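# Put the blue foam block or cardboard box in tote

## Task

Check the shelves in this room for a blue foam block. If there is one, move it into the tote near the door. If there is none, move the cardboard box into that tote instead. The object must sit fully inside the tote with no part sticking out past its rim. It must stay there on its own when the robot lets go, and the robot must not tip over or finish leaning.

## Robot and tools

ROBOT. TidyBot++: a wheeled base 0.54 m long, 0.50 m wide and 0.38 m tall on four driven casters, carrying a single seven-joint arm with a two-finger gripper. The arm's shoulder sits 0.12 m ahead of the base centre and 0.68 m above the floor. Segment lengths: upper arm 0.42 m, forearm 0.31 m, hand 0.31 m. The arm begins folded with the hand pointing down, reaching up to 0.08 m beyond the base front. Two cameras: base_camera, fixed low on the front of the base and tilted down (644x364 px), and wrist_camera, a fisheye on the hand looking where the fingers point (644x476 px).

FRAMES. Base frame: origin on the floor below the base centre, x forward, y left, z up. hand_pose is reported in this frame and marks the point between the finger pads; its own z axis runs out along the fingers and its y axis is the closing direction. Odometry is the base frame as it was at the start of the scene; heading is positive to the left, from -3.142 to 3.142 rad. base_tilt is in degrees, positive when leaning forward or right.

execute_actions. Arguments: actions, a list holding zero or one action; cameras, a list of camera names (base_camera, wrist_camera, all), where null, omitted or ["all"] returns both and [] returns none. An empty actions list only reports state and images. An action may contain:
- base: exactly one key, each a relative move from where the base currently is, not a pose. translate_m: metres along x, forward positive, -2 to 2. strafe_m: metres along y, left positive, -2 to 2. rotate_rad: radians of turn in place, counter-clockwise (left) positive, -6.3 to 6.3.
- joints: absolute targets by name, radians. joint_1_rad (any angle; positive is clockwise from above, opposite to rotate_rad), joint_2_rad (shoulder, -2.249 to 2.249), joint_3_rad (any angle), joint_4_rad (elbow, -2.579 to 2.579), joint_5_rad (any angle), joint_6_rad (wrist, -2.099 to 2.099), joint_7_rad (any angle). Unbounded joints go the short way, so make turns in steps below half a revolution. gripper_pos: 0 fully open to 1 fully closed; pad gap is roughly 85 x (1 - gripper_pos) mm. At joint_7_rad 1.57 with the hand down, the fingers open sideways (left/right).
- speeds: optional caps for this action only, keyed translate_m, strafe_m (0.05 to 0.5 m/s) and rotate_rad (0.1 to 1.57 rad/s); the top of each range is the default.
All motions in an action start together. An action runs at most 15 s; a base move needing more than 8.667 s is refused. Any unknown key or out-of-range number rejects the whole call with no motion. Joints you leave out may still be pushing toward earlier targets.

Arm planar model (joint_1_rad 0, joint_3_rad 3.14, joint_5_rad 0): segment tilts from vertical, forward positive, are joint_2_rad for the upper arm, joint_2_rad - joint_4_rad for the forearm, and that minus joint_6_rad for the hand. Horizontal reach and height above the shoulder are sums of length times sin and cos of those tilts. A downward-pointing hand can rise only to about 0.94 m above the floor, lower when far out.

wait: seconds, 0 to 10; nothing new is commanded, returns state and images.
zoom_image: camera (base_camera or wrist_camera) and region [x0, y0, x1, y1] in pixels of that camera's latest full image, top-left origin, no larger than 504 by 504.
read_manual: section, only "licences"; returns licence text, no motion.
finished_scene: scene, the integer number of the current scene; ends it irreversibly and reports success. Make sure the object rests in the tote on its own first.

RESULTS. Each result gives base_odometry, base_tilt, joint_positions, gripper_pos, hand_pose, motor_effort (percent of maximum, peak over the action in brackets, noisy), a pictures line listing image order, base_status and joint_status. done: reached target (for the base, wheels turned fully even if slipping). off_target: stopped away from target, may still push. contact_stop or time_out: gave up and holds. not_followed, with a 'joint command not followed' and 'cause:' line: arm targets withheld because parts of the arm would collide; they may be retried later. limit_stop_at_motor_heat: overheating stopped the joint; resend. on_its_own lists motion you did not command. With gripper_pos 1, done means nothing was grasped; off_target means something is held. A blocked base may still say done while short of target.

WARNINGS. Friction leaves joints a little off; fix by sending last command plus (wanted minus read). Held loads make the arm sag; never command a loaded joint to its current reading. ARM HIT means a hard strike on the base or the arm itself; nothing stops the arm from hitting the base. Torque above limits (104.5 N m for joints 1-4, 51.3 for 5-7) freezes the arm for 10 s. MOTOR HOT appears at 60 °C; at 75 °C an OVER-TEMPERATURE FAULT lets the arm sink. Never drive while the arm is snagged on something about 0.8 m up or higher: the robot can topple; pushing or pulling a raised hand sideways can lift wheels, and retracting the arm or backing away rights it. Avoid dropping, slamming or shoving objects hard. Odometry drifts over many moves, and loose objects may occasionally get nudged, so check the images.

Each tool is called after "Call:" as name([rows], argument=value, ...), one row to a line, values as JSON.

## Session

Call:
execute_actions(actions=[])

Scene clock: 0.00 s.
base_odometry: x=+0.000 y=+0.000 heading=+0.000 (m, m, rad; odometry frame)
base_tilt: forward=+0.6 right=-0.3 (deg)
base_status: not commanded
joint_positions: joint_1_rad=-0.008 joint_2_rad=-0.371 joint_3_rad=+3.130 joint_4_rad=-2.521 joint_5_rad=-0.038 joint_6_rad=-0.916 joint_7_rad=+1.572 gripper_pos=+0.000
joint_status: not commanded
motor_effort: joint_1_rad=+1 joint_2_rad=-3 joint_3_rad=+1 joint_4_rad=+18 joint_5_rad=-1 joint_6_rad=+3 joint_7_rad=+0 (%)
hand_pose: x=+0.2530 y=+0.0129 z=+0.5916 quat_wxyz=(-0.014, +0.999, -0.001, +0.038) (m; base frame)
pictures: base_camera, wrist_camera
Images, in order (width x height): base_camera 644x364, wrist_camera 644x476.

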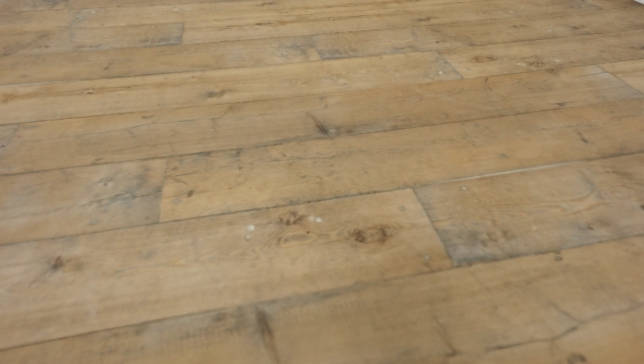

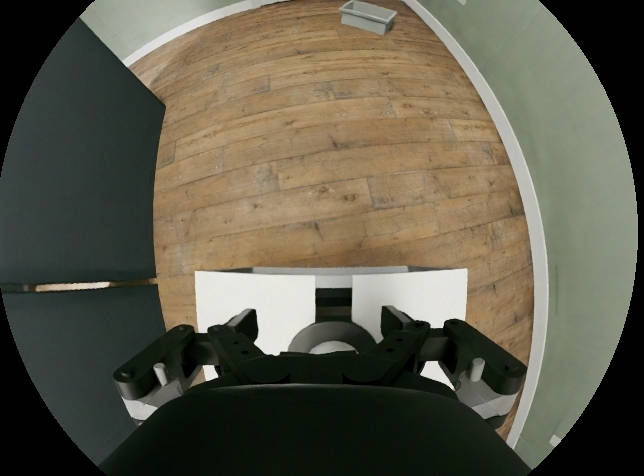

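Call:
execute_actions([
  {"joints":{"joint_6_rad":0.4}},
], cameras=["wrist_camera"])

Scene clock: 2.47 s.
base_odometry: x=+0.000 y=+0.000 heading=+0.000 (m, m, rad; odometry frame)
base_tilt: forward=+0.6 right=-0.3 (deg)
base_status: not commanded
joint_positions: joint_1_rad=-0.008 joint_2_rad=-0.371 joint_3_rad=+3.130 joint_4_rad=-2.521 joint_5_rad=-0.038 joint_6_rad=+0.395 joint_7_rad=+1.572 gripper_pos=+0.000
joint_status: all done
motor_effort: joint_1_rad=+0(1) joint_2_rad=-5(5) joint_3_rad=+1(1) joint_4_rad=+20(20) joint_5_rad=+0(0) joint_6_rad=+8(9) joint_7_rad=+0(0) (%)
hand_pose: x=+0.5354 y=+0.0051 z=+0.8449 quat_wxyz=(-0.009, +0.769, -0.009, +0.639) (m; base frame)
pictures: wrist_camera
camera_calibration (this result's frames):
wrist_camera: T_world_to_cam=[[-0.017842, -0.998726, -0.0472045, 0.0518958], [-0.12661, 0.0490887, -0.990737, 0.970431], [0.991792, -0.0117002, -0.127324, -0.292022], [0, 0, 0, 1]] pos_world=[0.413417, 0.000775762, 0.92671]
Images, in order (width x height): wrist_camera 644x476.

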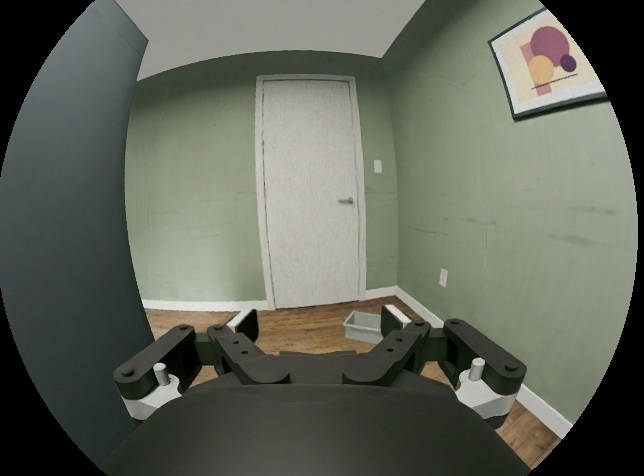

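Call:
execute_actions([
  {"base":{"translate_m":1.15},"joints":{"joint_1_rad":-1.5}},
])

Scene clock: 9.07 s.
base_odometry: x=+1.150 y=+0.000 heading=+0.000 (m, m, rad; odometry frame)
base_tilt: forward=+0.6 right=-0.3 (deg)
base_status: done
joint_positions: joint_1_rad=-1.483 joint_2_rad=-0.371 joint_3_rad=+3.130 joint_4_rad=-2.521 joint_5_rad=-0.038 joint_6_rad=+0.395 joint_7_rad=+1.572 gripper_pos=+0.000
joint_status: all done
motor_effort: joint_1_rad=+1(1) joint_2_rad=-5(7) joint_3_rad=+1(2) joint_4_rad=+20(21) joint_5_rad=+0(0) joint_6_rad=+9(9) joint_7_rad=+0(1) (%)
hand_pose: x=+0.1538 y=+0.4150 z=+0.8449 quat_wxyz=(-0.437, +0.576, +0.510, +0.467) (m; base frame)
pictures: base_camera, wrist_camera
camera_calibration (this result's frames):
wrist_camera: T_world_to_cam=[[0.992428, -0.113394, -0.0472062, -0.0683251], [-0.0609811, -0.121259, -0.990746, 0.962627], [0.10662, 0.986123, -0.127256, -0.186734], [0, 0, 0, 1]] pos_world=[0.146419, 0.293122, 0.92673]
Images, in order (width x height): base_camera 644x364, wrist_camera 644x476.

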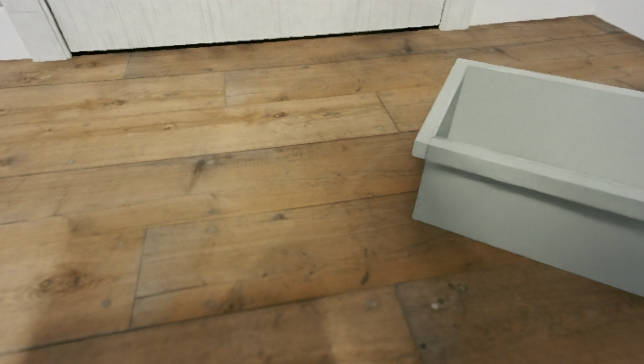

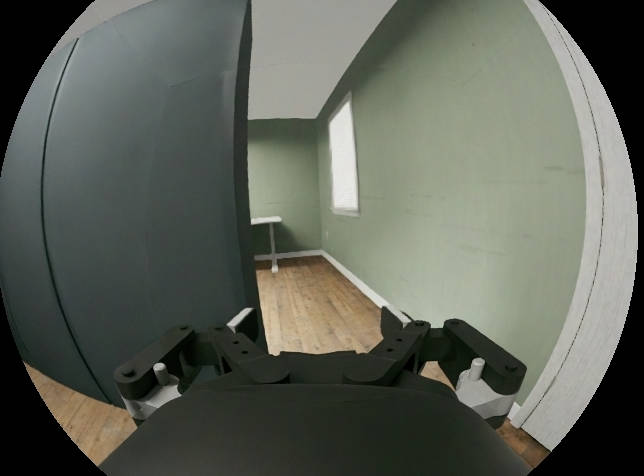

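Call:
execute_actions([
  {"base":{"rotate_rad":0.9},"joints":{"joint_1_rad":-0.7}},
], cameras=[])

Call:
execute_actions([
  {"base":{"translate_m":0.72}},
], cameras=[])

Call:
execute_actions([
  {"base":{"rotate_rad":0.8},"joints":{"joint_1_rad":0}},
])

Scene clock: 18.10 s.
base_odometry: x=+1.150 y=+0.000 heading=+0.900 (m, m, rad; odometry frame)
base_tilt: forward=+0.6 right=-0.3 (deg)
base_status: done
joint_positions: joint_1_rad=-0.716 joint_2_rad=-0.371 joint_3_rad=+3.130 joint_4_rad=-2.521 joint_5_rad=-0.038 joint_6_rad=+0.395 joint_7_rad=+1.572 gripper_pos=+0.000
joint_status: all done
motor_effort: joint_1_rad=+1(2) joint_2_rad=-5(6) joint_3_rad=+1(3) joint_4_rad=+20(20) joint_5_rad=+1(0) joint_6_rad=+8(9) joint_7_rad=+0(1) (%)
hand_pose: x=+0.4321 y=+0.2746 z=+0.8449 quat_wxyz=(-0.230, +0.725, +0.258, +0.596) (m; base frame)
pictures: none
No camera images: the call's "cameras" was empty. Leave "cameras" out to get every camera's image.

Scene clock: 20.90 s.
base_odometry: x=+1.597 y=+0.565 heading=+0.900 (m, m, rad; odometry frame)
base_tilt: forward=+0.6 right=-0.3 (deg)
base_status: done
joint_positions: joint_1_rad=-0.715 joint_2_rad=-0.371 joint_3_rad=+3.130 joint_4_rad=-2.521 joint_5_rad=-0.038 joint_6_rad=+0.395 joint_7_rad=+1.572 gripper_pos=+0.000
joint_status: not commanded
motor_effort: joint_1_rad=+0(1) joint_2_rad=-5(7) joint_3_rad=+1(2) joint_4_rad=+20(21) joint_5_rad=+0(0) joint_6_rad=+8(9) joint_7_rad=-1(1) (%)
hand_pose: x=+0.4321 y=+0.2746 z=+0.8449 quat_wxyz=(-0.230, +0.725, +0.258, +0.596) (m; base frame)
pictures: none
No camera images: the call's "cameras" was empty. Leave "cameras" out to get every camera's image.

Scene clock: 22.87 s.
base_odometry: x=+1.597 y=+0.565 heading=+1.700 (m, m, rad; odometry frame)
base_tilt: forward=+0.6 right=-0.3 (deg)
base_status: done
joint_positions: joint_1_rad=-0.016 joint_2_rad=-0.371 joint_3_rad=+3.130 joint_4_rad=-2.521 joint_5_rad=-0.038 joint_6_rad=+0.395 joint_7_rad=+1.572 gripper_pos=+0.000
joint_status: all done
motor_effort: joint_1_rad=+0(1) joint_2_rad=-6(6) joint_3_rad=+1(2) joint_4_rad=+20(20) joint_5_rad=+0(1) joint_6_rad=+8(8) joint_7_rad=-1(1) (%)
hand_pose: x=+0.5354 y=+0.0084 z=+0.8449 quat_wxyz=(-0.012, +0.769, -0.006, +0.639) (m; base frame)
pictures: base_camera, wrist_camera
camera_calibration (this result's frames):
wrist_camera: T_world_to_cam=[[-0.00991505, -0.998836, -0.047206, 0.0509535], [-0.126927, 0.0480836, -0.990746, 0.970474], [0.991863, -0.00383159, -0.127256, -0.292078], [0, 0, 0, 1]] pos_world=[0.413385, 0.00311118, 0.92673]
Images, in order (width x height): base_camera 644x364, wrist_camera 644x476.

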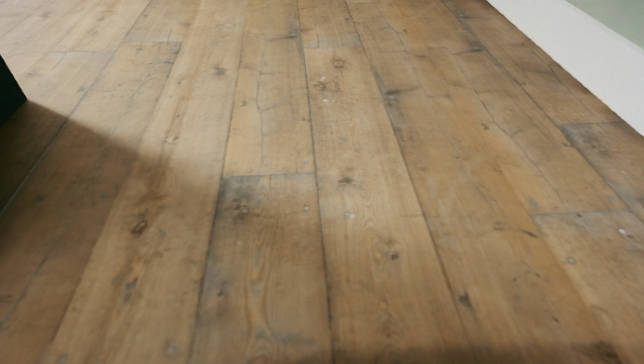

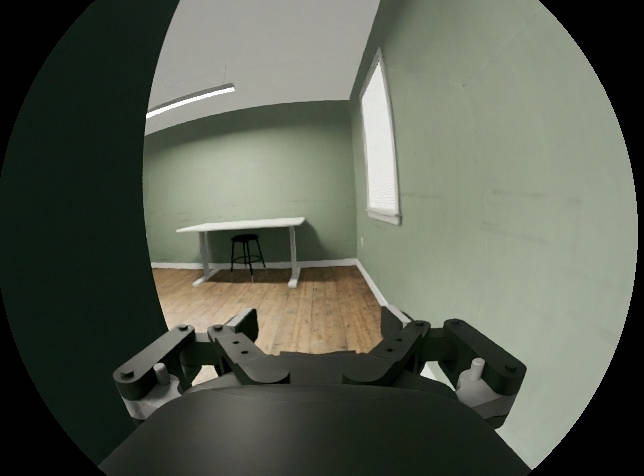

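Call:
execute_actions([
  {"base":{"translate_m":1.6}},
], cameras=[])

Call:
execute_actions([
  {"base":{"rotate_rad":1.6},"joints":{"joint_1_rad":-0.5}},
])

Scene clock: 28.27 s.
base_odometry: x=+1.390 y=+2.151 heading=+1.701 (m, m, rad; odometry frame)
base_tilt: forward=+0.6 right=-0.3 (deg)
base_status: done
joint_positions: joint_1_rad=-0.015 joint_2_rad=-0.371 joint_3_rad=+3.130 joint_4_rad=-2.521 joint_5_rad=-0.038 joint_6_rad=+0.395 joint_7_rad=+1.572 gripper_pos=+0.000
joint_status: not commanded
motor_effort: joint_1_rad=+1(0) joint_2_rad=-6(8) joint_3_rad=+1(1) joint_4_rad=+20(21) joint_5_rad=+0(0) joint_6_rad=+9(9) joint_7_rad=-1(1) (%)
hand_pose: x=+0.5354 y=+0.0083 z=+0.8449 quat_wxyz=(-0.012, +0.769, -0.006, +0.639) (m; base frame)
pictures: none
No camera images: the call's "cameras" was empty. Leave "cameras" out to get every camera's image.

Scene clock: 30.57 s.
base_odometry: x=+1.390 y=+2.151 heading=-2.983 (m, m, rad; odometry frame)
base_tilt: forward=+0.6 right=-0.3 (deg)
base_status: done
joint_positions: joint_1_rad=-0.488 joint_2_rad=-0.371 joint_3_rad=+3.130 joint_4_rad=-2.521 joint_5_rad=-0.038 joint_6_rad=+0.395 joint_7_rad=+1.572 gripper_pos=+0.000
joint_status: all done
motor_effort: joint_1_rad=+1(1) joint_2_rad=-5(6) joint_3_rad=+1(1) joint_4_rad=+20(20) joint_5_rad=+1(1) joint_6_rad=+8(9) joint_7_rad=-1(0) (%)
hand_pose: x=+0.4860 y=+0.1969 z=+0.8449 quat_wxyz=(-0.161, +0.749, +0.174, +0.619) (m; base frame)
pictures: base_camera, wrist_camera
camera_calibration (this result's frames):
wrist_camera: T_world_to_cam=[[0.445622, -0.893976, -0.0472066, -0.0032549], [-0.134892, -0.0149231, -0.990748, 0.971423], [0.885, 0.447867, -0.12724, -0.279372], [0, 0, 0, 1]] pos_world=[0.379731, 0.136708, 0.926735]
Images, in order (width x height): base_camera 644x364, wrist_camera 644x476.

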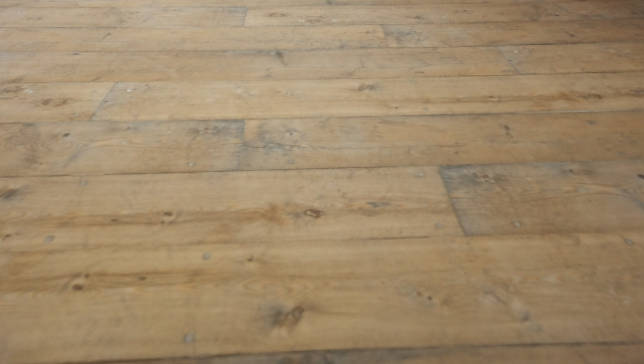

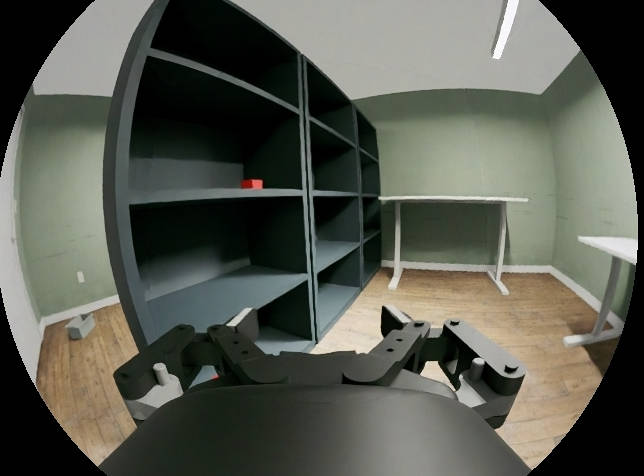

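Call:
execute_actions([
  {"base":{"translate_m":1.3},"joints":{"joint_1_rad":-1.57,"joint_2_rad":-0.1,"joint_4_rad":-0.2,"joint_6_rad":-1.75}},
])

Scene clock: 35.80 s.
base_odometry: x=+0.106 y=+1.944 heading=-2.982 (m, m, rad; odometry frame)
base_tilt: forward=+0.6 right=-0.3 (deg)
base_status: done
joint_positions: joint_1_rad=-1.550 joint_2_rad=-0.124 joint_3_rad=+3.130 joint_4_rad=-0.222 joint_5_rad=-0.038 joint_6_rad=-1.725 joint_7_rad=+1.572 gripper_pos=+0.000
joint_status: all done
motor_effort: joint_1_rad=+1(1) joint_2_rad=-2(11) joint_3_rad=+2(2) joint_4_rad=+8(24) joint_5_rad=+0(0) joint_6_rad=+8(9) joint_7_rad=-1(1) (%)
hand_pose: x=+0.1075 y=+0.2800 z=+1.3345 quat_wxyz=(-0.440, +0.551, +0.567, +0.426) (m; base frame)
pictures: base_camera, wrist_camera
camera_calibration (this result's frames):
wrist_camera: T_world_to_cam=[[0.999708, 0.0126634, -0.0205732, -0.0861178], [-0.0177169, -0.194635, -0.980716, 1.43097], [-0.0164234, 0.980794, -0.194354, 0.117901], [0, 0, 0, 1]] pos_world=[0.113381, 0.163971, 1.42452]
Images, in order (width x height): base_camera 644x364, wrist_camera 644x476.

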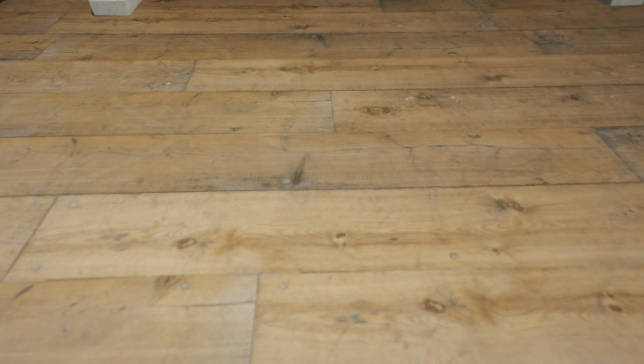

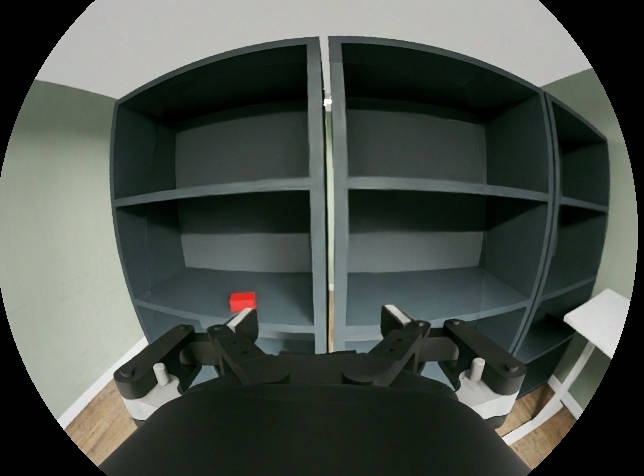

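Call:
execute_actions([
  {"base":{"translate_m":0.5},"joints":{"joint_2_rad":0.2,"joint_4_rad":-2.5,"joint_6_rad":0.6}},
])

Scene clock: 40.90 s.
base_odometry: x=-0.388 y=+1.864 heading=-2.982 (m, m, rad; odometry frame)
base_tilt: forward=+0.6 right=-0.3 (deg)
base_status: done
joint_positions: joint_1_rad=-1.555 joint_2_rad=+0.175 joint_3_rad=+3.130 joint_4_rad=-2.478 joint_5_rad=-0.038 joint_6_rad=+0.574 joint_7_rad=+1.572 gripper_pos=+0.000
joint_status: all done
motor_effort: joint_1_rad=+0(1) joint_2_rad=-18(23) joint_3_rad=+0(2) joint_4_rad=+13(23) joint_5_rad=+1(1) joint_6_rad=+8(10) joint_7_rad=-1(0) (%)
hand_pose: x=+0.1264 y=+0.4924 z=+0.6669 quat_wxyz=(-0.357, +0.624, +0.595, +0.359) (m; base frame)
pictures: base_camera, wrist_camera
camera_calibration (this result's frames):
wrist_camera: T_world_to_cam=[[0.997698, -0.0590065, -0.0334228, -0.0773462], [-0.0558338, -0.43501, -0.898693, 0.886417], [0.0384894, 0.89849, -0.437303, -0.0242804], [0, 0, 0, 1]] pos_world=[0.127595, 0.402852, 0.783413]
Images, in order (width x height): base_camera 644x364, wrist_camera 644x476.

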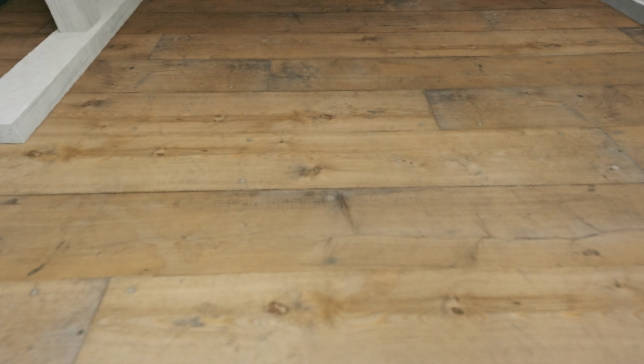

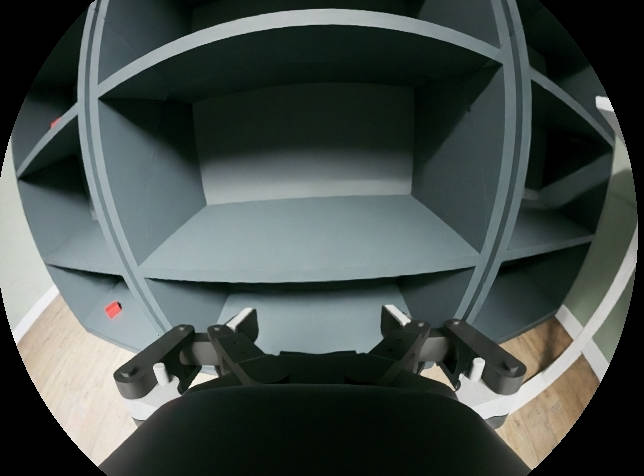

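Call:
execute_actions([
  {"joints":{"joint_1_rad":0.2,"joint_2_rad":1.3,"joint_4_rad":-1.7,"joint_5_rad":-1.6,"joint_6_rad":1.5}},
])

Scene clock: 46.70 s.
base_odometry: x=-0.388 y=+1.864 heading=-2.982 (m, m, rad; odometry frame)
base_tilt: forward=+0.6 right=-0.3 (deg)
base_status: not commanded
joint_positions: joint_1_rad=+0.191 joint_2_rad=+1.281 joint_3_rad=+3.130 joint_4_rad=-1.725 joint_5_rad=-1.560 joint_6_rad=+1.473 joint_7_rad=+1.572 gripper_pos=+0.000
joint_status: all done
motor_effort: joint_1_rad=+0(4) joint_2_rad=-34(36) joint_3_rad=+5(6) joint_4_rad=+3(13) joint_5_rad=+1(2) joint_6_rad=+8(8) joint_7_rad=-1(1) (%)
hand_pose: x=+0.5069 y=-0.3856 z=+0.4577 quat_wxyz=(+0.480, +0.442, -0.598, +0.466) (m; base frame)
pictures: base_camera, wrist_camera
camera_calibration (this result's frames):
wrist_camera: T_world_to_cam=[[-0.969645, 0.189249, -0.154832, 0.632748], [0.161793, 0.0218034, -0.986584, 0.443714], [-0.183334, -0.981687, -0.0517606, -0.130504], [0, 0, 0, 1]] pos_world=[0.517826, -0.257536, 0.528976]
Images, in order (width x height): base_camera 644x364, wrist_camera 644x476.

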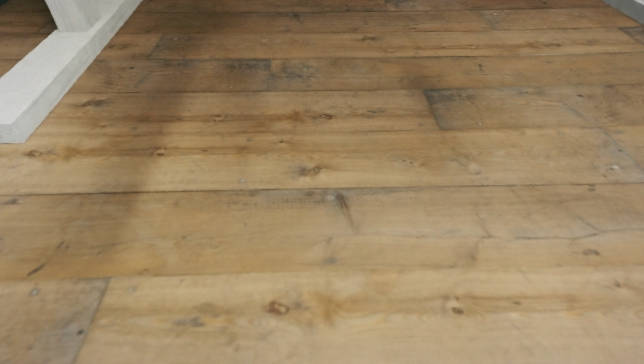

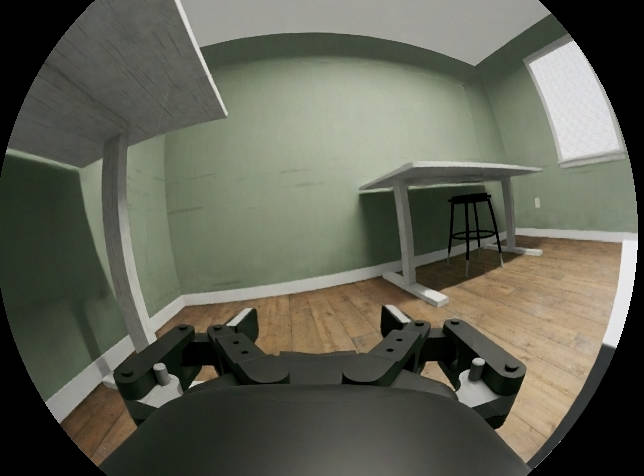

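Call:
execute_actions([
  {"base":{"translate_m":0.15},"joints":{"joint_2_rad":1.5,"joint_4_rad":-1.55,"joint_5_rad":1.45}},
], cameras=["wrist_camera"])

Scene clock: 50.87 s.
base_odometry: x=-0.536 y=+1.840 heading=-2.981 (m, m, rad; odometry frame)
base_tilt: forward=+0.6 right=-0.3 (deg)
base_status: done
joint_positions: joint_1_rad=+0.192 joint_2_rad=+1.484 joint_3_rad=+3.130 joint_4_rad=-1.571 joint_5_rad=+1.435 joint_6_rad=+1.475 joint_7_rad=+1.572 gripper_pos=+0.000
joint_status: all done
motor_effort: joint_1_rad=+0(1) joint_2_rad=-34(38) joint_3_rad=-6(7) joint_4_rad=+3(8) joint_5_rad=+0(3) joint_6_rad=+8(8) joint_7_rad=-1(1) (%)
hand_pose: x=+0.6598 y=+0.2125 z=+0.3829 quat_wxyz=(-0.370, +0.578, +0.450, +0.572) (m; base frame)
pictures: wrist_camera
camera_calibration (this result's frames):
wrist_camera: T_world_to_cam=[[0.940407, -0.333961, 0.0640621, -0.576635], [0.0553972, -0.0354157, -0.997836, 0.418878], [0.335508, 0.941921, -0.0148046, -0.28449], [0, 0, 0, 1]] pos_world=[0.614516, 0.0902283, 0.4507]
Images, in order (width x height): wrist_camera 644x476.

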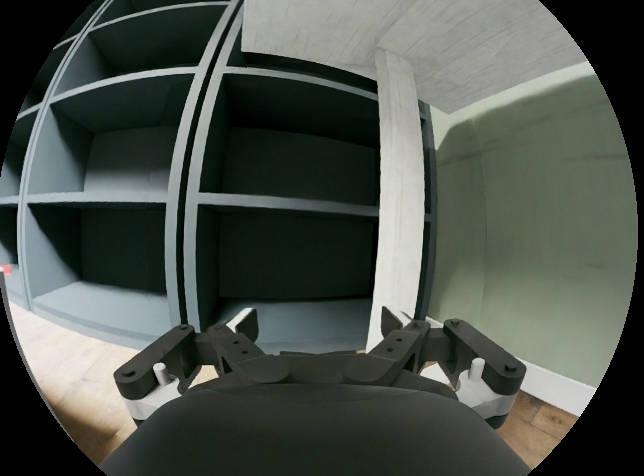

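Call:
execute_actions([
  {"joints":{"joint_2_rad":1.4,"joint_4_rad":-0.6,"joint_5_rad":1.57,"joint_6_rad":1.7,"joint_7_rad":2.6}},
], cameras=["wrist_camera"])

Scene clock: 55.37 s.
base_odometry: x=-0.536 y=+1.840 heading=-2.981 (m, m, rad; odometry frame)
base_tilt: forward=+0.6 right=-0.3 (deg)
base_status: not commanded
joint_positions: joint_1_rad=+0.192 joint_2_rad=+1.419 joint_3_rad=+3.130 joint_4_rad=-0.623 joint_5_rad=+1.526 joint_6_rad=+1.673 joint_7_rad=+2.565 gripper_pos=+0.000
joint_status: all done
motor_effort: joint_1_rad=+1(0) joint_2_rad=-46(46) joint_3_rad=-6(6) joint_4_rad=+15(15) joint_5_rad=-7(8) joint_6_rad=+4(9) joint_7_rad=-1(1) (%)
hand_pose: x=+0.8394 y=+0.1776 z=+0.6326 quat_wxyz=(+0.236, -0.137, +0.658, +0.702) (m; base frame)
pictures: wrist_camera
camera_calibration (this result's frames):
wrist_camera: T_world_to_cam=[[-0.492357, -0.0382653, 0.869552, -0.132615], [0.868078, -0.0944072, 0.487368, -0.954352], [0.0634426, 0.994798, 0.0796993, -0.148996], [0, 0, 0, 1]] pos_world=[0.772611, 0.0530489, 0.592312]
Images, in order (width x height): wrist_camera 644x476.

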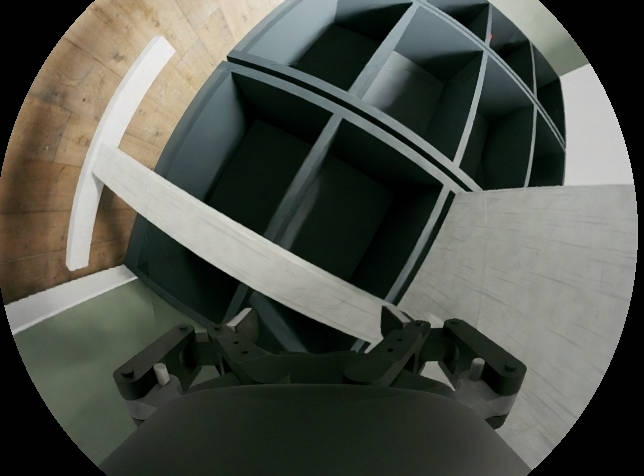

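Call:
execute_actions([
  {"base":{"translate_m":-0.5},"joints":{"joint_7_rad":-0.9}},
], cameras=[])

Call:
execute_actions([
  {"joints":{"joint_1_rad":0,"joint_2_rad":0.4,"joint_4_rad":-0.2,"joint_6_rad":1.2}},
], cameras=["wrist_camera"])

Scene clock: 61.80 s.
base_odometry: x=-0.042 y=+1.921 heading=-2.980 (m, m, rad; odometry frame)
base_tilt: forward=+0.6 right=-0.3 (deg)
base_status: done
joint_positions: joint_1_rad=+0.194 joint_2_rad=+1.419 joint_3_rad=+3.130 joint_4_rad=-0.621 joint_5_rad=+1.530 joint_6_rad=+1.677 joint_7_rad=+5.368 gripper_pos=+0.000
joint_status: all done
motor_effort: joint_1_rad=+1(3) joint_2_rad=-45(48) joint_3_rad=-6(6) joint_4_rad=+15(16) joint_5_rad=-7(7) joint_6_rad=+4(4) joint_7_rad=-1(1) (%)
hand_pose: x=+0.8384 y=+0.1766 z=+0.6331 quat_wxyz=(+0.731, -0.672, -0.026, -0.114) (m; base frame)
pictures: none
No camera images: the call's "cameras" was empty. Leave "cameras" out to get every camera's image.

Scene clock: 64.10 s.
base_odometry: x=-0.042 y=+1.921 heading=-2.980 (m, m, rad; odometry frame)
base_tilt: forward=+0.6 right=-0.3 (deg)
base_status: not commanded
joint_positions: joint_1_rad=+0.018 joint_2_rad=+0.400 joint_3_rad=+3.130 joint_4_rad=-0.216 joint_5_rad=+1.532 joint_6_rad=+1.226 joint_7_rad=+5.368 gripper_pos=+0.000
joint_status: all done
motor_effort: joint_1_rad=+0(1) joint_2_rad=-23(50) joint_3_rad=-2(8) joint_4_rad=+12(19) joint_5_rad=-5(8) joint_6_rad=-6(6) joint_7_rad=-1(0) (%)
hand_pose: x=+0.5184 y=+0.2876 z=+1.4194 quat_wxyz=(+0.514, -0.453, -0.380, -0.621) (m; base frame)
pictures: wrist_camera
camera_calibration (this result's frames):
wrist_camera: T_world_to_cam=[[0.982314, -0.186164, -0.0200636, -0.429843], [0.0475692, 0.35176, -0.934881, 1.26691], [0.181098, 0.917392, 0.354394, -0.72936], [0, 0, 0, 1]] pos_world=[0.494061, 0.14344, 1.43427]
Images, in order (width x height): wrist_camera 644x476.

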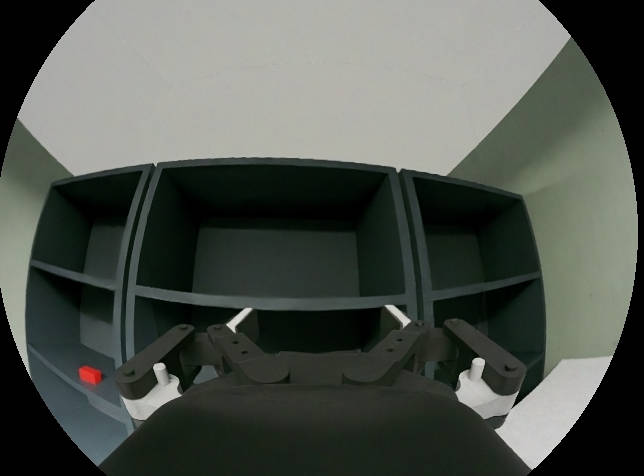

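Call:
execute_actions([
  {"base":{"translate_m":0.62},"joints":{"joint_7_rad":-2.0,"joint_6_rad":1.1}},
])

Scene clock: 68.10 s.
base_odometry: x=-0.654 y=+1.821 heading=-2.979 (m, m, rad; odometry frame)
base_tilt: forward=+0.6 right=-0.3 (deg)
base_status: done
joint_positions: joint_1_rad=+0.015 joint_2_rad=+0.402 joint_3_rad=+3.130 joint_4_rad=-0.215 joint_5_rad=+1.532 joint_6_rad=+1.125 joint_7_rad=+4.298 gripper_pos=+0.000
joint_status: all done
motor_effort: joint_1_rad=+0(2) joint_2_rad=-24(28) joint_3_rad=+0(3) joint_4_rad=+12(13) joint_5_rad=-4(4) joint_6_rad=-5(7) joint_7_rad=+0(0) (%)
hand_pose: x=+0.5356 y=+0.2763 z=+1.4424 quat_wxyz=(+0.775, -0.555, -0.066, -0.296) (m; base frame)
pictures: base_camera, wrist_camera
camera_calibration (this result's frames):
wrist_camera: T_world_to_cam=[[0.510152, 0.208369, -0.834462, 0.870215], [-0.814014, 0.430247, -0.390216, 0.945719], [0.277716, 0.878333, 0.389107, -0.82126], [0, 0, 0, 1]] pos_world=[0.553963, 0.133121, 1.41475]
Images, in order (width x height): base_camera 644x364, wrist_camera 644x476.

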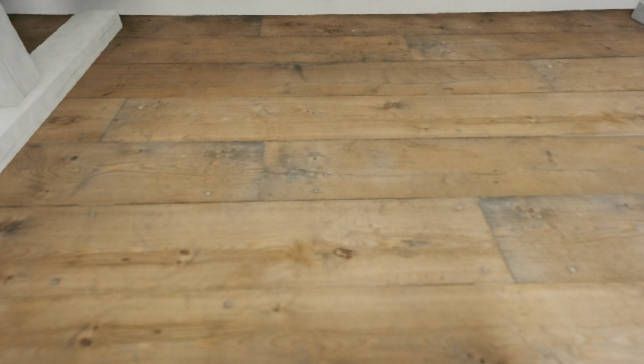

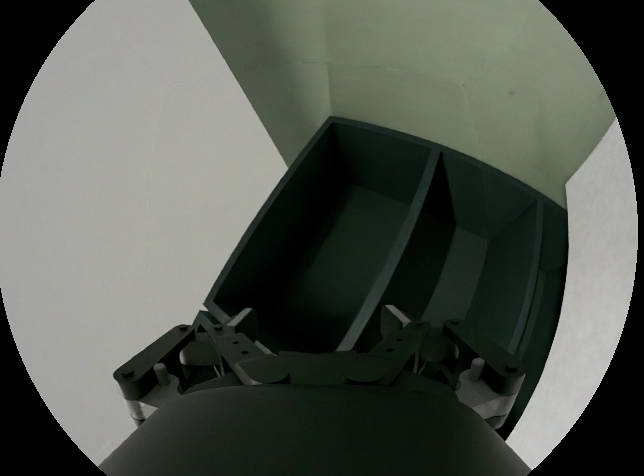

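Near corners are hidden; roll upright and tilt down.

Call:
execute_actions([
  {"joints":{"joint_7_rad":-0.8,"joint_6_rad":1.75}},
], cameras=["wrist_camera"])

Scene clock: 70.40 s.
base_odometry: x=-0.654 y=+1.821 heading=-2.979 (m, m, rad; odometry frame)
base_tilt: forward=+0.6 right=-0.3 (deg)
base_status: not commanded
joint_positions: joint_1_rad=+0.015 joint_2_rad=+0.402 joint_3_rad=+3.130 joint_4_rad=-0.215 joint_5_rad=+1.532 joint_6_rad=+1.735 joint_7_rad=+5.468 gripper_pos=+0.000
joint_status: all done
motor_effort: joint_1_rad=+0(0) joint_2_rad=-21(24) joint_3_rad=-2(2) joint_4_rad=+10(12) joint_5_rad=-4(4) joint_6_rad=-6(6) joint_7_rad=-1(1) (%)
hand_pose: x=+0.4278 y=+0.3037 z=+1.2921 quat_wxyz=(+0.469, -0.454, -0.589, -0.476) (m; base frame)
pictures: wrist_camera
camera_calibration (this result's frames):
wrist_camera: T_world_to_cam=[[0.986095, 0.1216, 0.113267, -0.607741], [0.118359, -0.0354757, -0.992337, 1.30813], [-0.11665, 0.991945, -0.0493749, -0.0561725], [0, 0, 0, 1]] pos_world=[0.437909, 0.176028, 1.36417]
Images, in order (width x height): wrist_camera 644x476.

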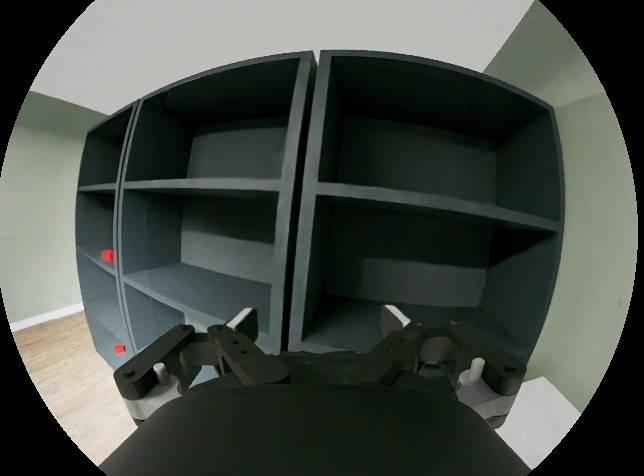

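Call:
execute_actions([
  {"base":{"translate_m":0.06},"joints":{"joint_2_rad":0.3,"joint_4_rad":-0.05,"joint_7_rad":-0.3,"joint_6_rad":1.0}},
], cameras=["wrist_camera"])

Scene clock: 73.73 s.
base_odometry: x=-0.713 y=+1.811 heading=-2.978 (m, m, rad; odometry frame)
base_tilt: forward=+0.6 right=-0.3 (deg)
base_status: done
joint_positions: joint_1_rad=+0.014 joint_2_rad=+0.308 joint_3_rad=+3.130 joint_4_rad=-0.069 joint_5_rad=+1.532 joint_6_rad=+1.008 joint_7_rad=+5.956 gripper_pos=+0.000
joint_status: all done
motor_effort: joint_1_rad=+0(1) joint_2_rad=-17(24) joint_3_rad=-1(3) joint_4_rad=+8(11) joint_5_rad=-2(5) joint_6_rad=-6(8) joint_7_rad=-1(1) (%)
hand_pose: x=+0.4156 y=+0.2601 z=+1.5340 quat_wxyz=(+0.245, -0.230, -0.438, -0.834) (m; base frame)
pictures: wrist_camera
camera_calibration (this result's frames):
wrist_camera: T_world_to_cam=[[0.626127, -0.50158, 0.596978, -1.0481], [0.768276, 0.266162, -0.58216, 0.570322], [0.133107, 0.82315, 0.552003, -0.984767], [0, 0, 0, 1]] pos_world=[0.349156, 0.133108, 1.5013]
Images, in order (width x height): wrist_camera 644x476.

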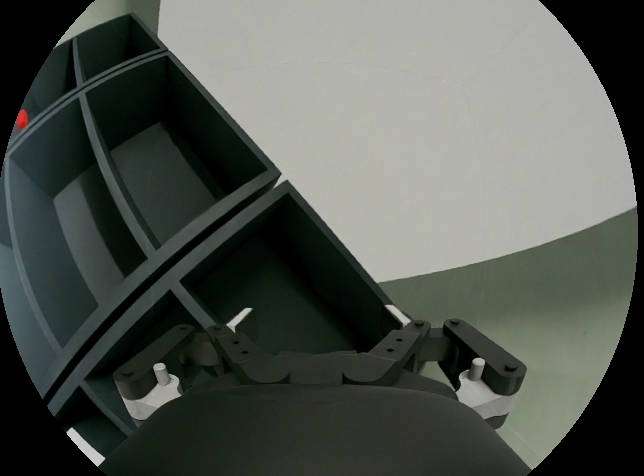

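Call:
execute_actions([
  {"base":{"translate_m":-0.6},"joints":{"joint_1_rad":0.9,"joint_5_rad":0,"joint_7_rad":1.57,"joint_6_rad":-1.9}},
], cameras=["wrist_camera"])

Scene clock: 78.13 s.
base_odometry: x=-0.121 y=+1.909 heading=-2.978 (m, m, rad; odometry frame)
base_tilt: forward=+0.6 right=-0.2 (deg)
base_status: done
joint_positions: joint_1_rad=+0.882 joint_2_rad=+0.300 joint_3_rad=+3.130 joint_4_rad=-0.066 joint_5_rad=+0.040 joint_6_rad=-1.884 joint_7_rad=+7.821 gripper_pos=+0.000
joint_status: all done
motor_effort: joint_1_rad=+1(2) joint_2_rad=-19(23) joint_3_rad=+1(1) joint_4_rad=+11(13) joint_5_rad=+1(3) joint_6_rad=+7(9) joint_7_rad=-1(1) (%)
hand_pose: x=+0.4177 y=-0.3739 z=+1.1822 quat_wxyz=(-0.187, -0.805, +0.407, -0.389) (m; base frame)
pictures: wrist_camera
camera_calibration (this result's frames):
wrist_camera: T_world_to_cam=[[-0.814647, -0.579395, -0.0255241, 0.15117], [-0.320865, 0.486933, -0.812368, 1.34226], [0.483111, -0.653604, -0.582586, 0.373916], [0, 0, 0, 1]] pos_world=[0.373191, -0.321609, 1.31211]
Images, in order (width x height): wrist_camera 644x476.

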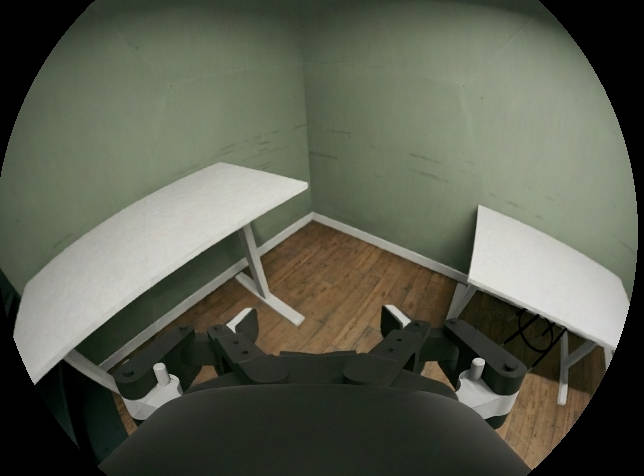

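Call:
execute_actions([
  {"base":{"translate_m":-1.3},"joints":{"joint_1_rad":0.2,"joint_2_rad":1.45,"joint_4_rad":-1.6,"joint_5_rad":1.6,"joint_6_rad":1.2}},
], cameras=["wrist_camera"])

Scene clock: 83.60 s.
base_odometry: x=+1.161 y=+2.123 heading=-2.977 (m, m, rad; odometry frame)
base_tilt: forward=+0.6 right=-0.3 (deg)
base_status: done
joint_positions: joint_1_rad=+0.210 joint_2_rad=+1.444 joint_3_rad=+3.130 joint_4_rad=-1.588 joint_5_rad=+1.566 joint_6_rad=+1.178 joint_7_rad=+7.821 gripper_pos=+0.000
joint_status: all done
motor_effort: joint_1_rad=+1(3) joint_2_rad=-35(48) joint_3_rad=-6(6) joint_4_rad=+3(22) joint_5_rad=-2(3) joint_6_rad=+8(8) joint_7_rad=-1(1) (%)
hand_pose: x=+0.6356 y=+0.1899 z=+0.3076 quat_wxyz=(+0.323, -0.634, -0.532, -0.459) (m; base frame)
pictures: wrist_camera
camera_calibration (this result's frames):
wrist_camera: T_world_to_cam=[[0.967873, -0.243688, 0.0619515, -0.590529], [-0.0200658, -0.32046, -0.947049, 0.430774], [0.250637, 0.915381, -0.315055, -0.104856], [0, 0, 0, 1]] pos_world=[0.606482, 0.0901243, 0.411513]
Images, in order (width x height): wrist_camera 644x476.

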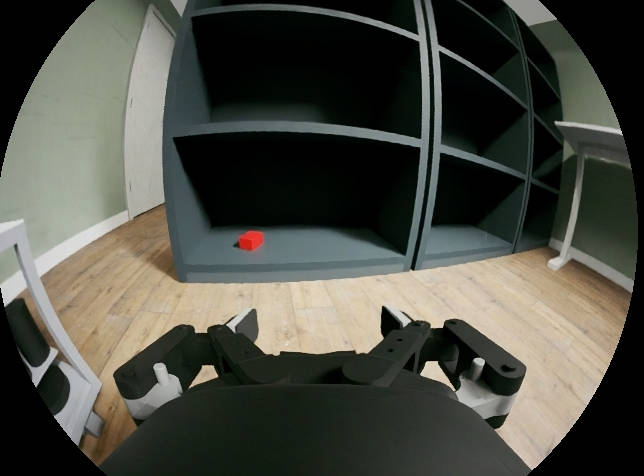

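Call:
execute_actions([
  {"base":{"translate_m":-0.15},"joints":{"joint_1_rad":-1.57,"joint_2_rad":-0.37,"joint_4_rad":-2.5,"joint_5_rad":0,"joint_6_rad":0.1}},
])

Call:
execute_actions([
  {"base":{"strafe_m":1.85}},
], cameras=[])

Call:
execute_actions([
  {"base":{"translate_m":0.5},"joints":{"joint_1_rad":-0.15}},
])

Scene clock: 89.40 s.
base_odometry: x=+1.309 y=+2.147 heading=-2.976 (m, m, rad; odometry frame)
base_tilt: forward=+0.6 right=-0.3 (deg)
base_status: done
joint_positions: joint_1_rad=-1.553 joint_2_rad=-0.353 joint_3_rad=+3.130 joint_4_rad=-2.478 joint_5_rad=+0.042 joint_6_rad=+0.125 joint_7_rad=+7.821 gripper_pos=+0.000
joint_status: all done
motor_effort: joint_1_rad=+1(5) joint_2_rad=-5(36) joint_3_rad=+2(7) joint_4_rad=+20(20) joint_5_rad=+1(3) joint_6_rad=+8(9) joint_7_rad=-1(0) (%)
hand_pose: x=+0.1182 y=+0.4050 z=+0.7816 quat_wxyz=(+0.379, -0.592, -0.598, -0.385) (m; base frame)
pictures: base_camera, wrist_camera
camera_calibration (this result's frames):
wrist_camera: T_world_to_cam=[[0.999818, -0.0180214, -0.00626239, -0.108613], [-0.0123905, -0.363756, -0.931412, 0.942606], [0.0145074, 0.93132, -0.363913, 0.0369626], [0, 0, 0, 1]] pos_world=[0.119736, 0.306497, 0.890725]
Images, in order (width x height): base_camera 644x364, wrist_camera 644x476.

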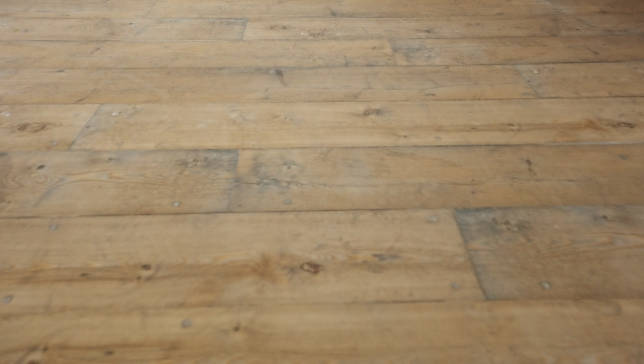

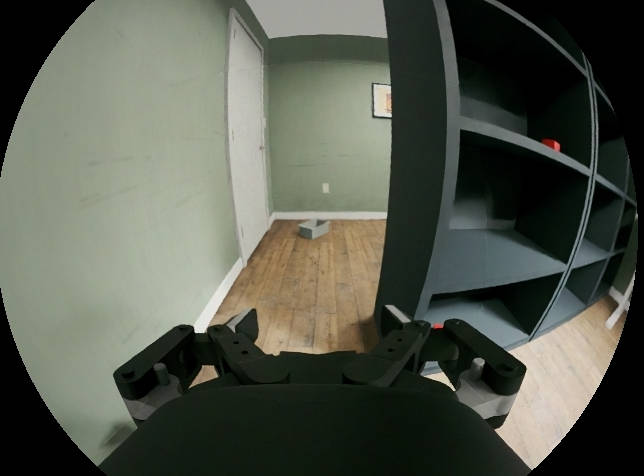

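Scene clock: 94.47 s.
base_odometry: x=+1.615 y=+0.323 heading=-2.976 (m, m, rad; odometry frame)
base_tilt: forward=+0.6 right=-0.3 (deg)
base_status: done
joint_positions: joint_1_rad=-1.553 joint_2_rad=-0.355 joint_3_rad=+3.130 joint_4_rad=-2.479 joint_5_rad=+0.042 joint_6_rad=+0.124 joint_7_rad=+7.821 gripper_pos=+0.000
joint_status: not commanded
motor_effort: joint_1_rad=+0(1) joint_2_rad=-5(8) joint_3_rad=+2(1) joint_4_rad=+20(21) joint_5_rad=+0(0) joint_6_rad=+7(9) joint_7_rad=+0(1) (%)
hand_pose: x=+0.1182 y=+0.4040 z=+0.7815 quat_wxyz=(+0.379, -0.592, -0.598, -0.385) (m; base frame)
pictures: none
No camera images: the call's "cameras" was empty. Leave "cameras" out to get every camera's image.

Scene clock: 97.13 s.
base_odometry: x=+1.122 y=+0.240 heading=-2.976 (m, m, rad; odometry frame)
base_tilt: forward=+0.6 right=-0.3 (deg)
base_status: done
joint_positions: joint_1_rad=-0.167 joint_2_rad=-0.355 joint_3_rad=+3.130 joint_4_rad=-2.480 joint_5_rad=+0.042 joint_6_rad=+0.124 joint_7_rad=+7.821 gripper_pos=+0.000
joint_status: all done
motor_effort: joint_1_rad=+1(1) joint_2_rad=-6(8) joint_3_rad=+1(2) joint_4_rad=+20(20) joint_5_rad=+0(1) joint_6_rad=+8(8) joint_7_rad=-1(1) (%)
hand_pose: x=+0.5160 y=+0.0748 z=+0.7814 quat_wxyz=(+0.046, -0.838, -0.081, -0.538) (m; base frame)
pictures: base_camera, wrist_camera
camera_calibration (this result's frames):
wrist_camera: T_world_to_cam=[[0.165562, -0.98618, -0.00621398, -0.00938332], [-0.359937, -0.0545583, -0.93138, 0.983389], [0.918169, 0.156438, -0.363996, -0.0696741], [0, 0, 0, 1]] pos_world=[0.419485, 0.0552981, 0.890489]
Images, in order (width x height): base_camera 644x364, wrist_camera 644x476.

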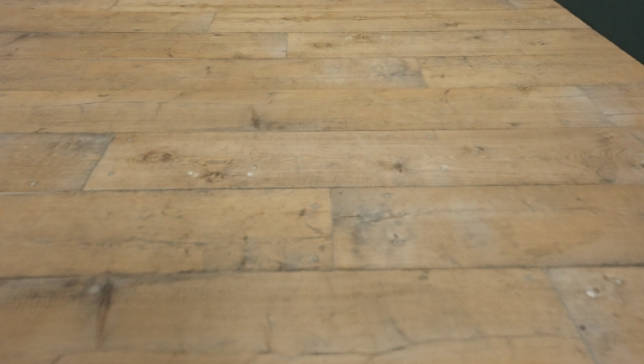

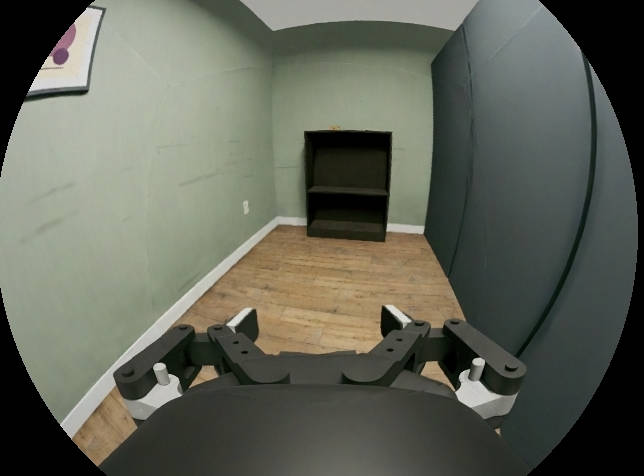

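Call:
execute_actions([
  {"base":{"translate_m":1.5},"joints":{"joint_1_rad":0,"joint_2_rad":-0.2,"joint_4_rad":-0.9,"joint_6_rad":-1.3,"joint_5_rad":-0.04,"joint_7_rad":1.6}},
])

Scene clock: 102.57 s.
base_odometry: x=-0.358 y=-0.008 heading=-2.975 (m, m, rad; odometry frame)
base_tilt: forward=+0.6 right=-0.3 (deg)
base_status: done
joint_positions: joint_1_rad=-0.020 joint_2_rad=-0.208 joint_3_rad=+3.130 joint_4_rad=-0.921 joint_5_rad=+0.004 joint_6_rad=-1.275 joint_7_rad=+7.845 gripper_pos=+0.000
joint_status: all done
motor_effort: joint_1_rad=+1(1) joint_2_rad=-8(13) joint_3_rad=+1(2) joint_4_rad=+17(22) joint_5_rad=+0(1) joint_6_rad=+8(9) joint_7_rad=-1(1) (%)
hand_pose: x=+0.5222 y=+0.0144 z=+1.2047 quat_wxyz=(+0.008, -0.838, -0.010, -0.545) (m; base frame)
pictures: base_camera, wrist_camera
camera_calibration (this result's frames):
wrist_camera: T_world_to_cam=[[0.00564343, -0.999797, -0.019359, 0.0321206], [-0.353788, 0.0161109, -0.935187, 1.37699], [0.935309, 0.0121266, -0.353625, 0.0687807], [0, 0, 0, 1]] pos_world=[0.422649, 0.00909542, 1.31268]
Images, in order (width x height): base_camera 644x364, wrist_camera 644x476.

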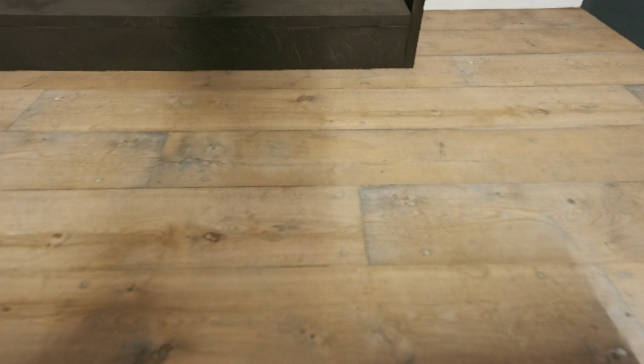

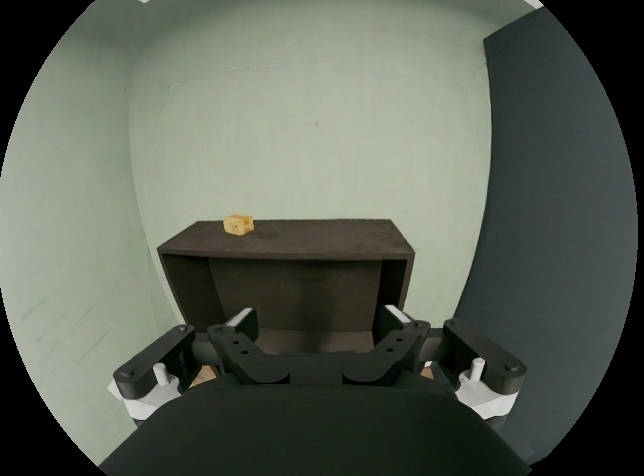

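Call:
zoom_image(camera="wrist_camera", region=[150, 190, 310, 270])

Region (150, 190, 310, 270) of wrist_camera's 644x476 image, scaled by 3.150.

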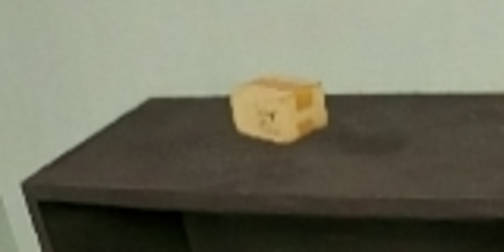

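Call:
execute_actions([
  {"base":{"strafe_m":-0.22},"joints":{"joint_1_rad":-0.89,"joint_2_rad":0.09,"joint_4_rad":-0.73,"joint_6_rad":-1.27}},
], cameras=[])

Call:
execute_actions([
  {"base":{"translate_m":0.55}},
])

Scene clock: 112.17 s.
base_odometry: x=-0.394 y=+0.209 heading=-2.975 (m, m, rad; odometry frame)
base_tilt: forward=+0.6 right=-0.3 (deg)
base_status: done
joint_positions: joint_1_rad=-0.876 joint_2_rad=+0.072 joint_3_rad=+3.130 joint_4_rad=-0.756 joint_5_rad=+0.001 joint_6_rad=-1.275 joint_7_rad=+7.845 gripper_pos=+0.000
joint_status: all done
motor_effort: joint_1_rad=+0(2) joint_2_rad=-18(19) joint_3_rad=+0(2) joint_4_rad=+18(18) joint_5_rad=+0(1) joint_6_rad=+8(8) joint_7_rad=-1(0) (%)
hand_pose: x=+0.4530 y=+0.4116 z=+1.1562 quat_wxyz=(+0.215, -0.786, -0.369, -0.447) (m; base frame)
pictures: none
No camera images: the call's "cameras" was empty. Leave "cameras" out to get every camera's image.

Scene clock: 114.63 s.
base_odometry: x=-0.937 y=+0.117 heading=-2.975 (m, m, rad; odometry frame)
base_tilt: forward=+0.6 right=-0.3 (deg)
base_status: done
joint_positions: joint_1_rad=-0.878 joint_2_rad=+0.079 joint_3_rad=+3.130 joint_4_rad=-0.753 joint_5_rad=-0.001 joint_6_rad=-1.275 joint_7_rad=+7.846 gripper_pos=+0.000
joint_status: not commanded
motor_effort: joint_1_rad=+0(2) joint_2_rad=-19(20) joint_3_rad=+2(2) joint_4_rad=+18(19) joint_5_rad=+0(1) joint_6_rad=+7(8) joint_7_rad=-1(1) (%)
hand_pose: x=+0.4537 y=+0.4150 z=+1.1538 quat_wxyz=(+0.216, -0.786, -0.371, -0.445) (m; base frame)
pictures: base_camera, wrist_camera
camera_calibration (this result's frames):
wrist_camera: T_world_to_cam=[[0.760667, -0.648721, -0.0233908, -0.0514784], [-0.31552, -0.337996, -0.886683, 1.37224], [0.567304, 0.68185, -0.461787, 0.123838], [0, 0, 0, 1]] pos_world=[0.401872, 0.345976, 1.27272]
Images, in order (width x height): base_camera 644x364, wrist_camera 644x476.

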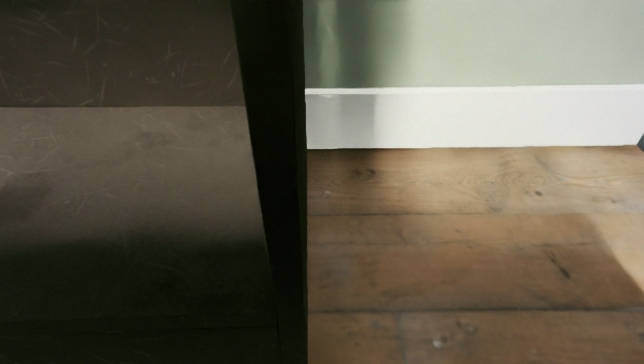

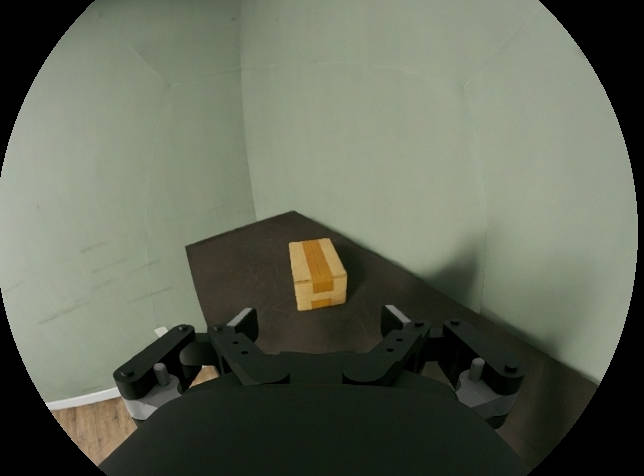

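Call:
execute_actions([
  {"joints":{"joint_1_rad":-0.9,"joint_2_rad":0.225,"joint_4_rad":-0.80,"joint_6_rad":-1.08}},
], cameras=["wrist_camera"])

Scene clock: 118.33 s.
base_odometry: x=-0.937 y=+0.117 heading=-2.975 (m, m, rad; odometry frame)
base_tilt: forward=+0.6 right=-0.3 (deg)
base_status: not commanded
joint_positions: joint_1_rad=-0.880 joint_2_rad=+0.227 joint_3_rad=+3.130 joint_4_rad=-0.787 joint_5_rad=-0.001 joint_6_rad=-1.103 joint_7_rad=+7.846 gripper_pos=+0.000
joint_status: all done
motor_effort: joint_1_rad=+0(1) joint_2_rad=-25(30) joint_3_rad=+0(0) joint_4_rad=+20(21) joint_5_rad=+1(0) joint_6_rad=+7(8) joint_7_rad=-1(1) (%)
hand_pose: x=+0.5124 y=+0.4889 z=+1.0961 quat_wxyz=(+0.215, -0.788, -0.372, -0.440) (m; base frame)
pictures: wrist_camera
camera_calibration (this result's frames):
wrist_camera: T_world_to_cam=[[0.762002, -0.64709, -0.0250457, -0.0492486], [-0.321614, -0.344591, -0.881942, 1.36576], [0.562066, 0.680097, -0.470692, 0.0267898], [0, 0, 0, 1]] pos_world=[0.461716, 0.420539, 1.21589]
Images, in order (width x height): wrist_camera 644x476.

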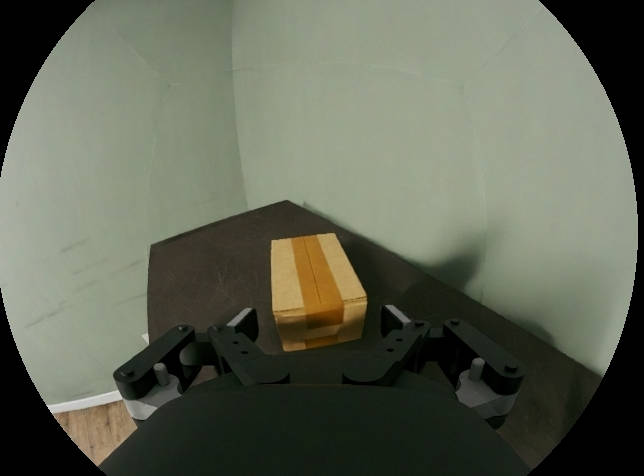

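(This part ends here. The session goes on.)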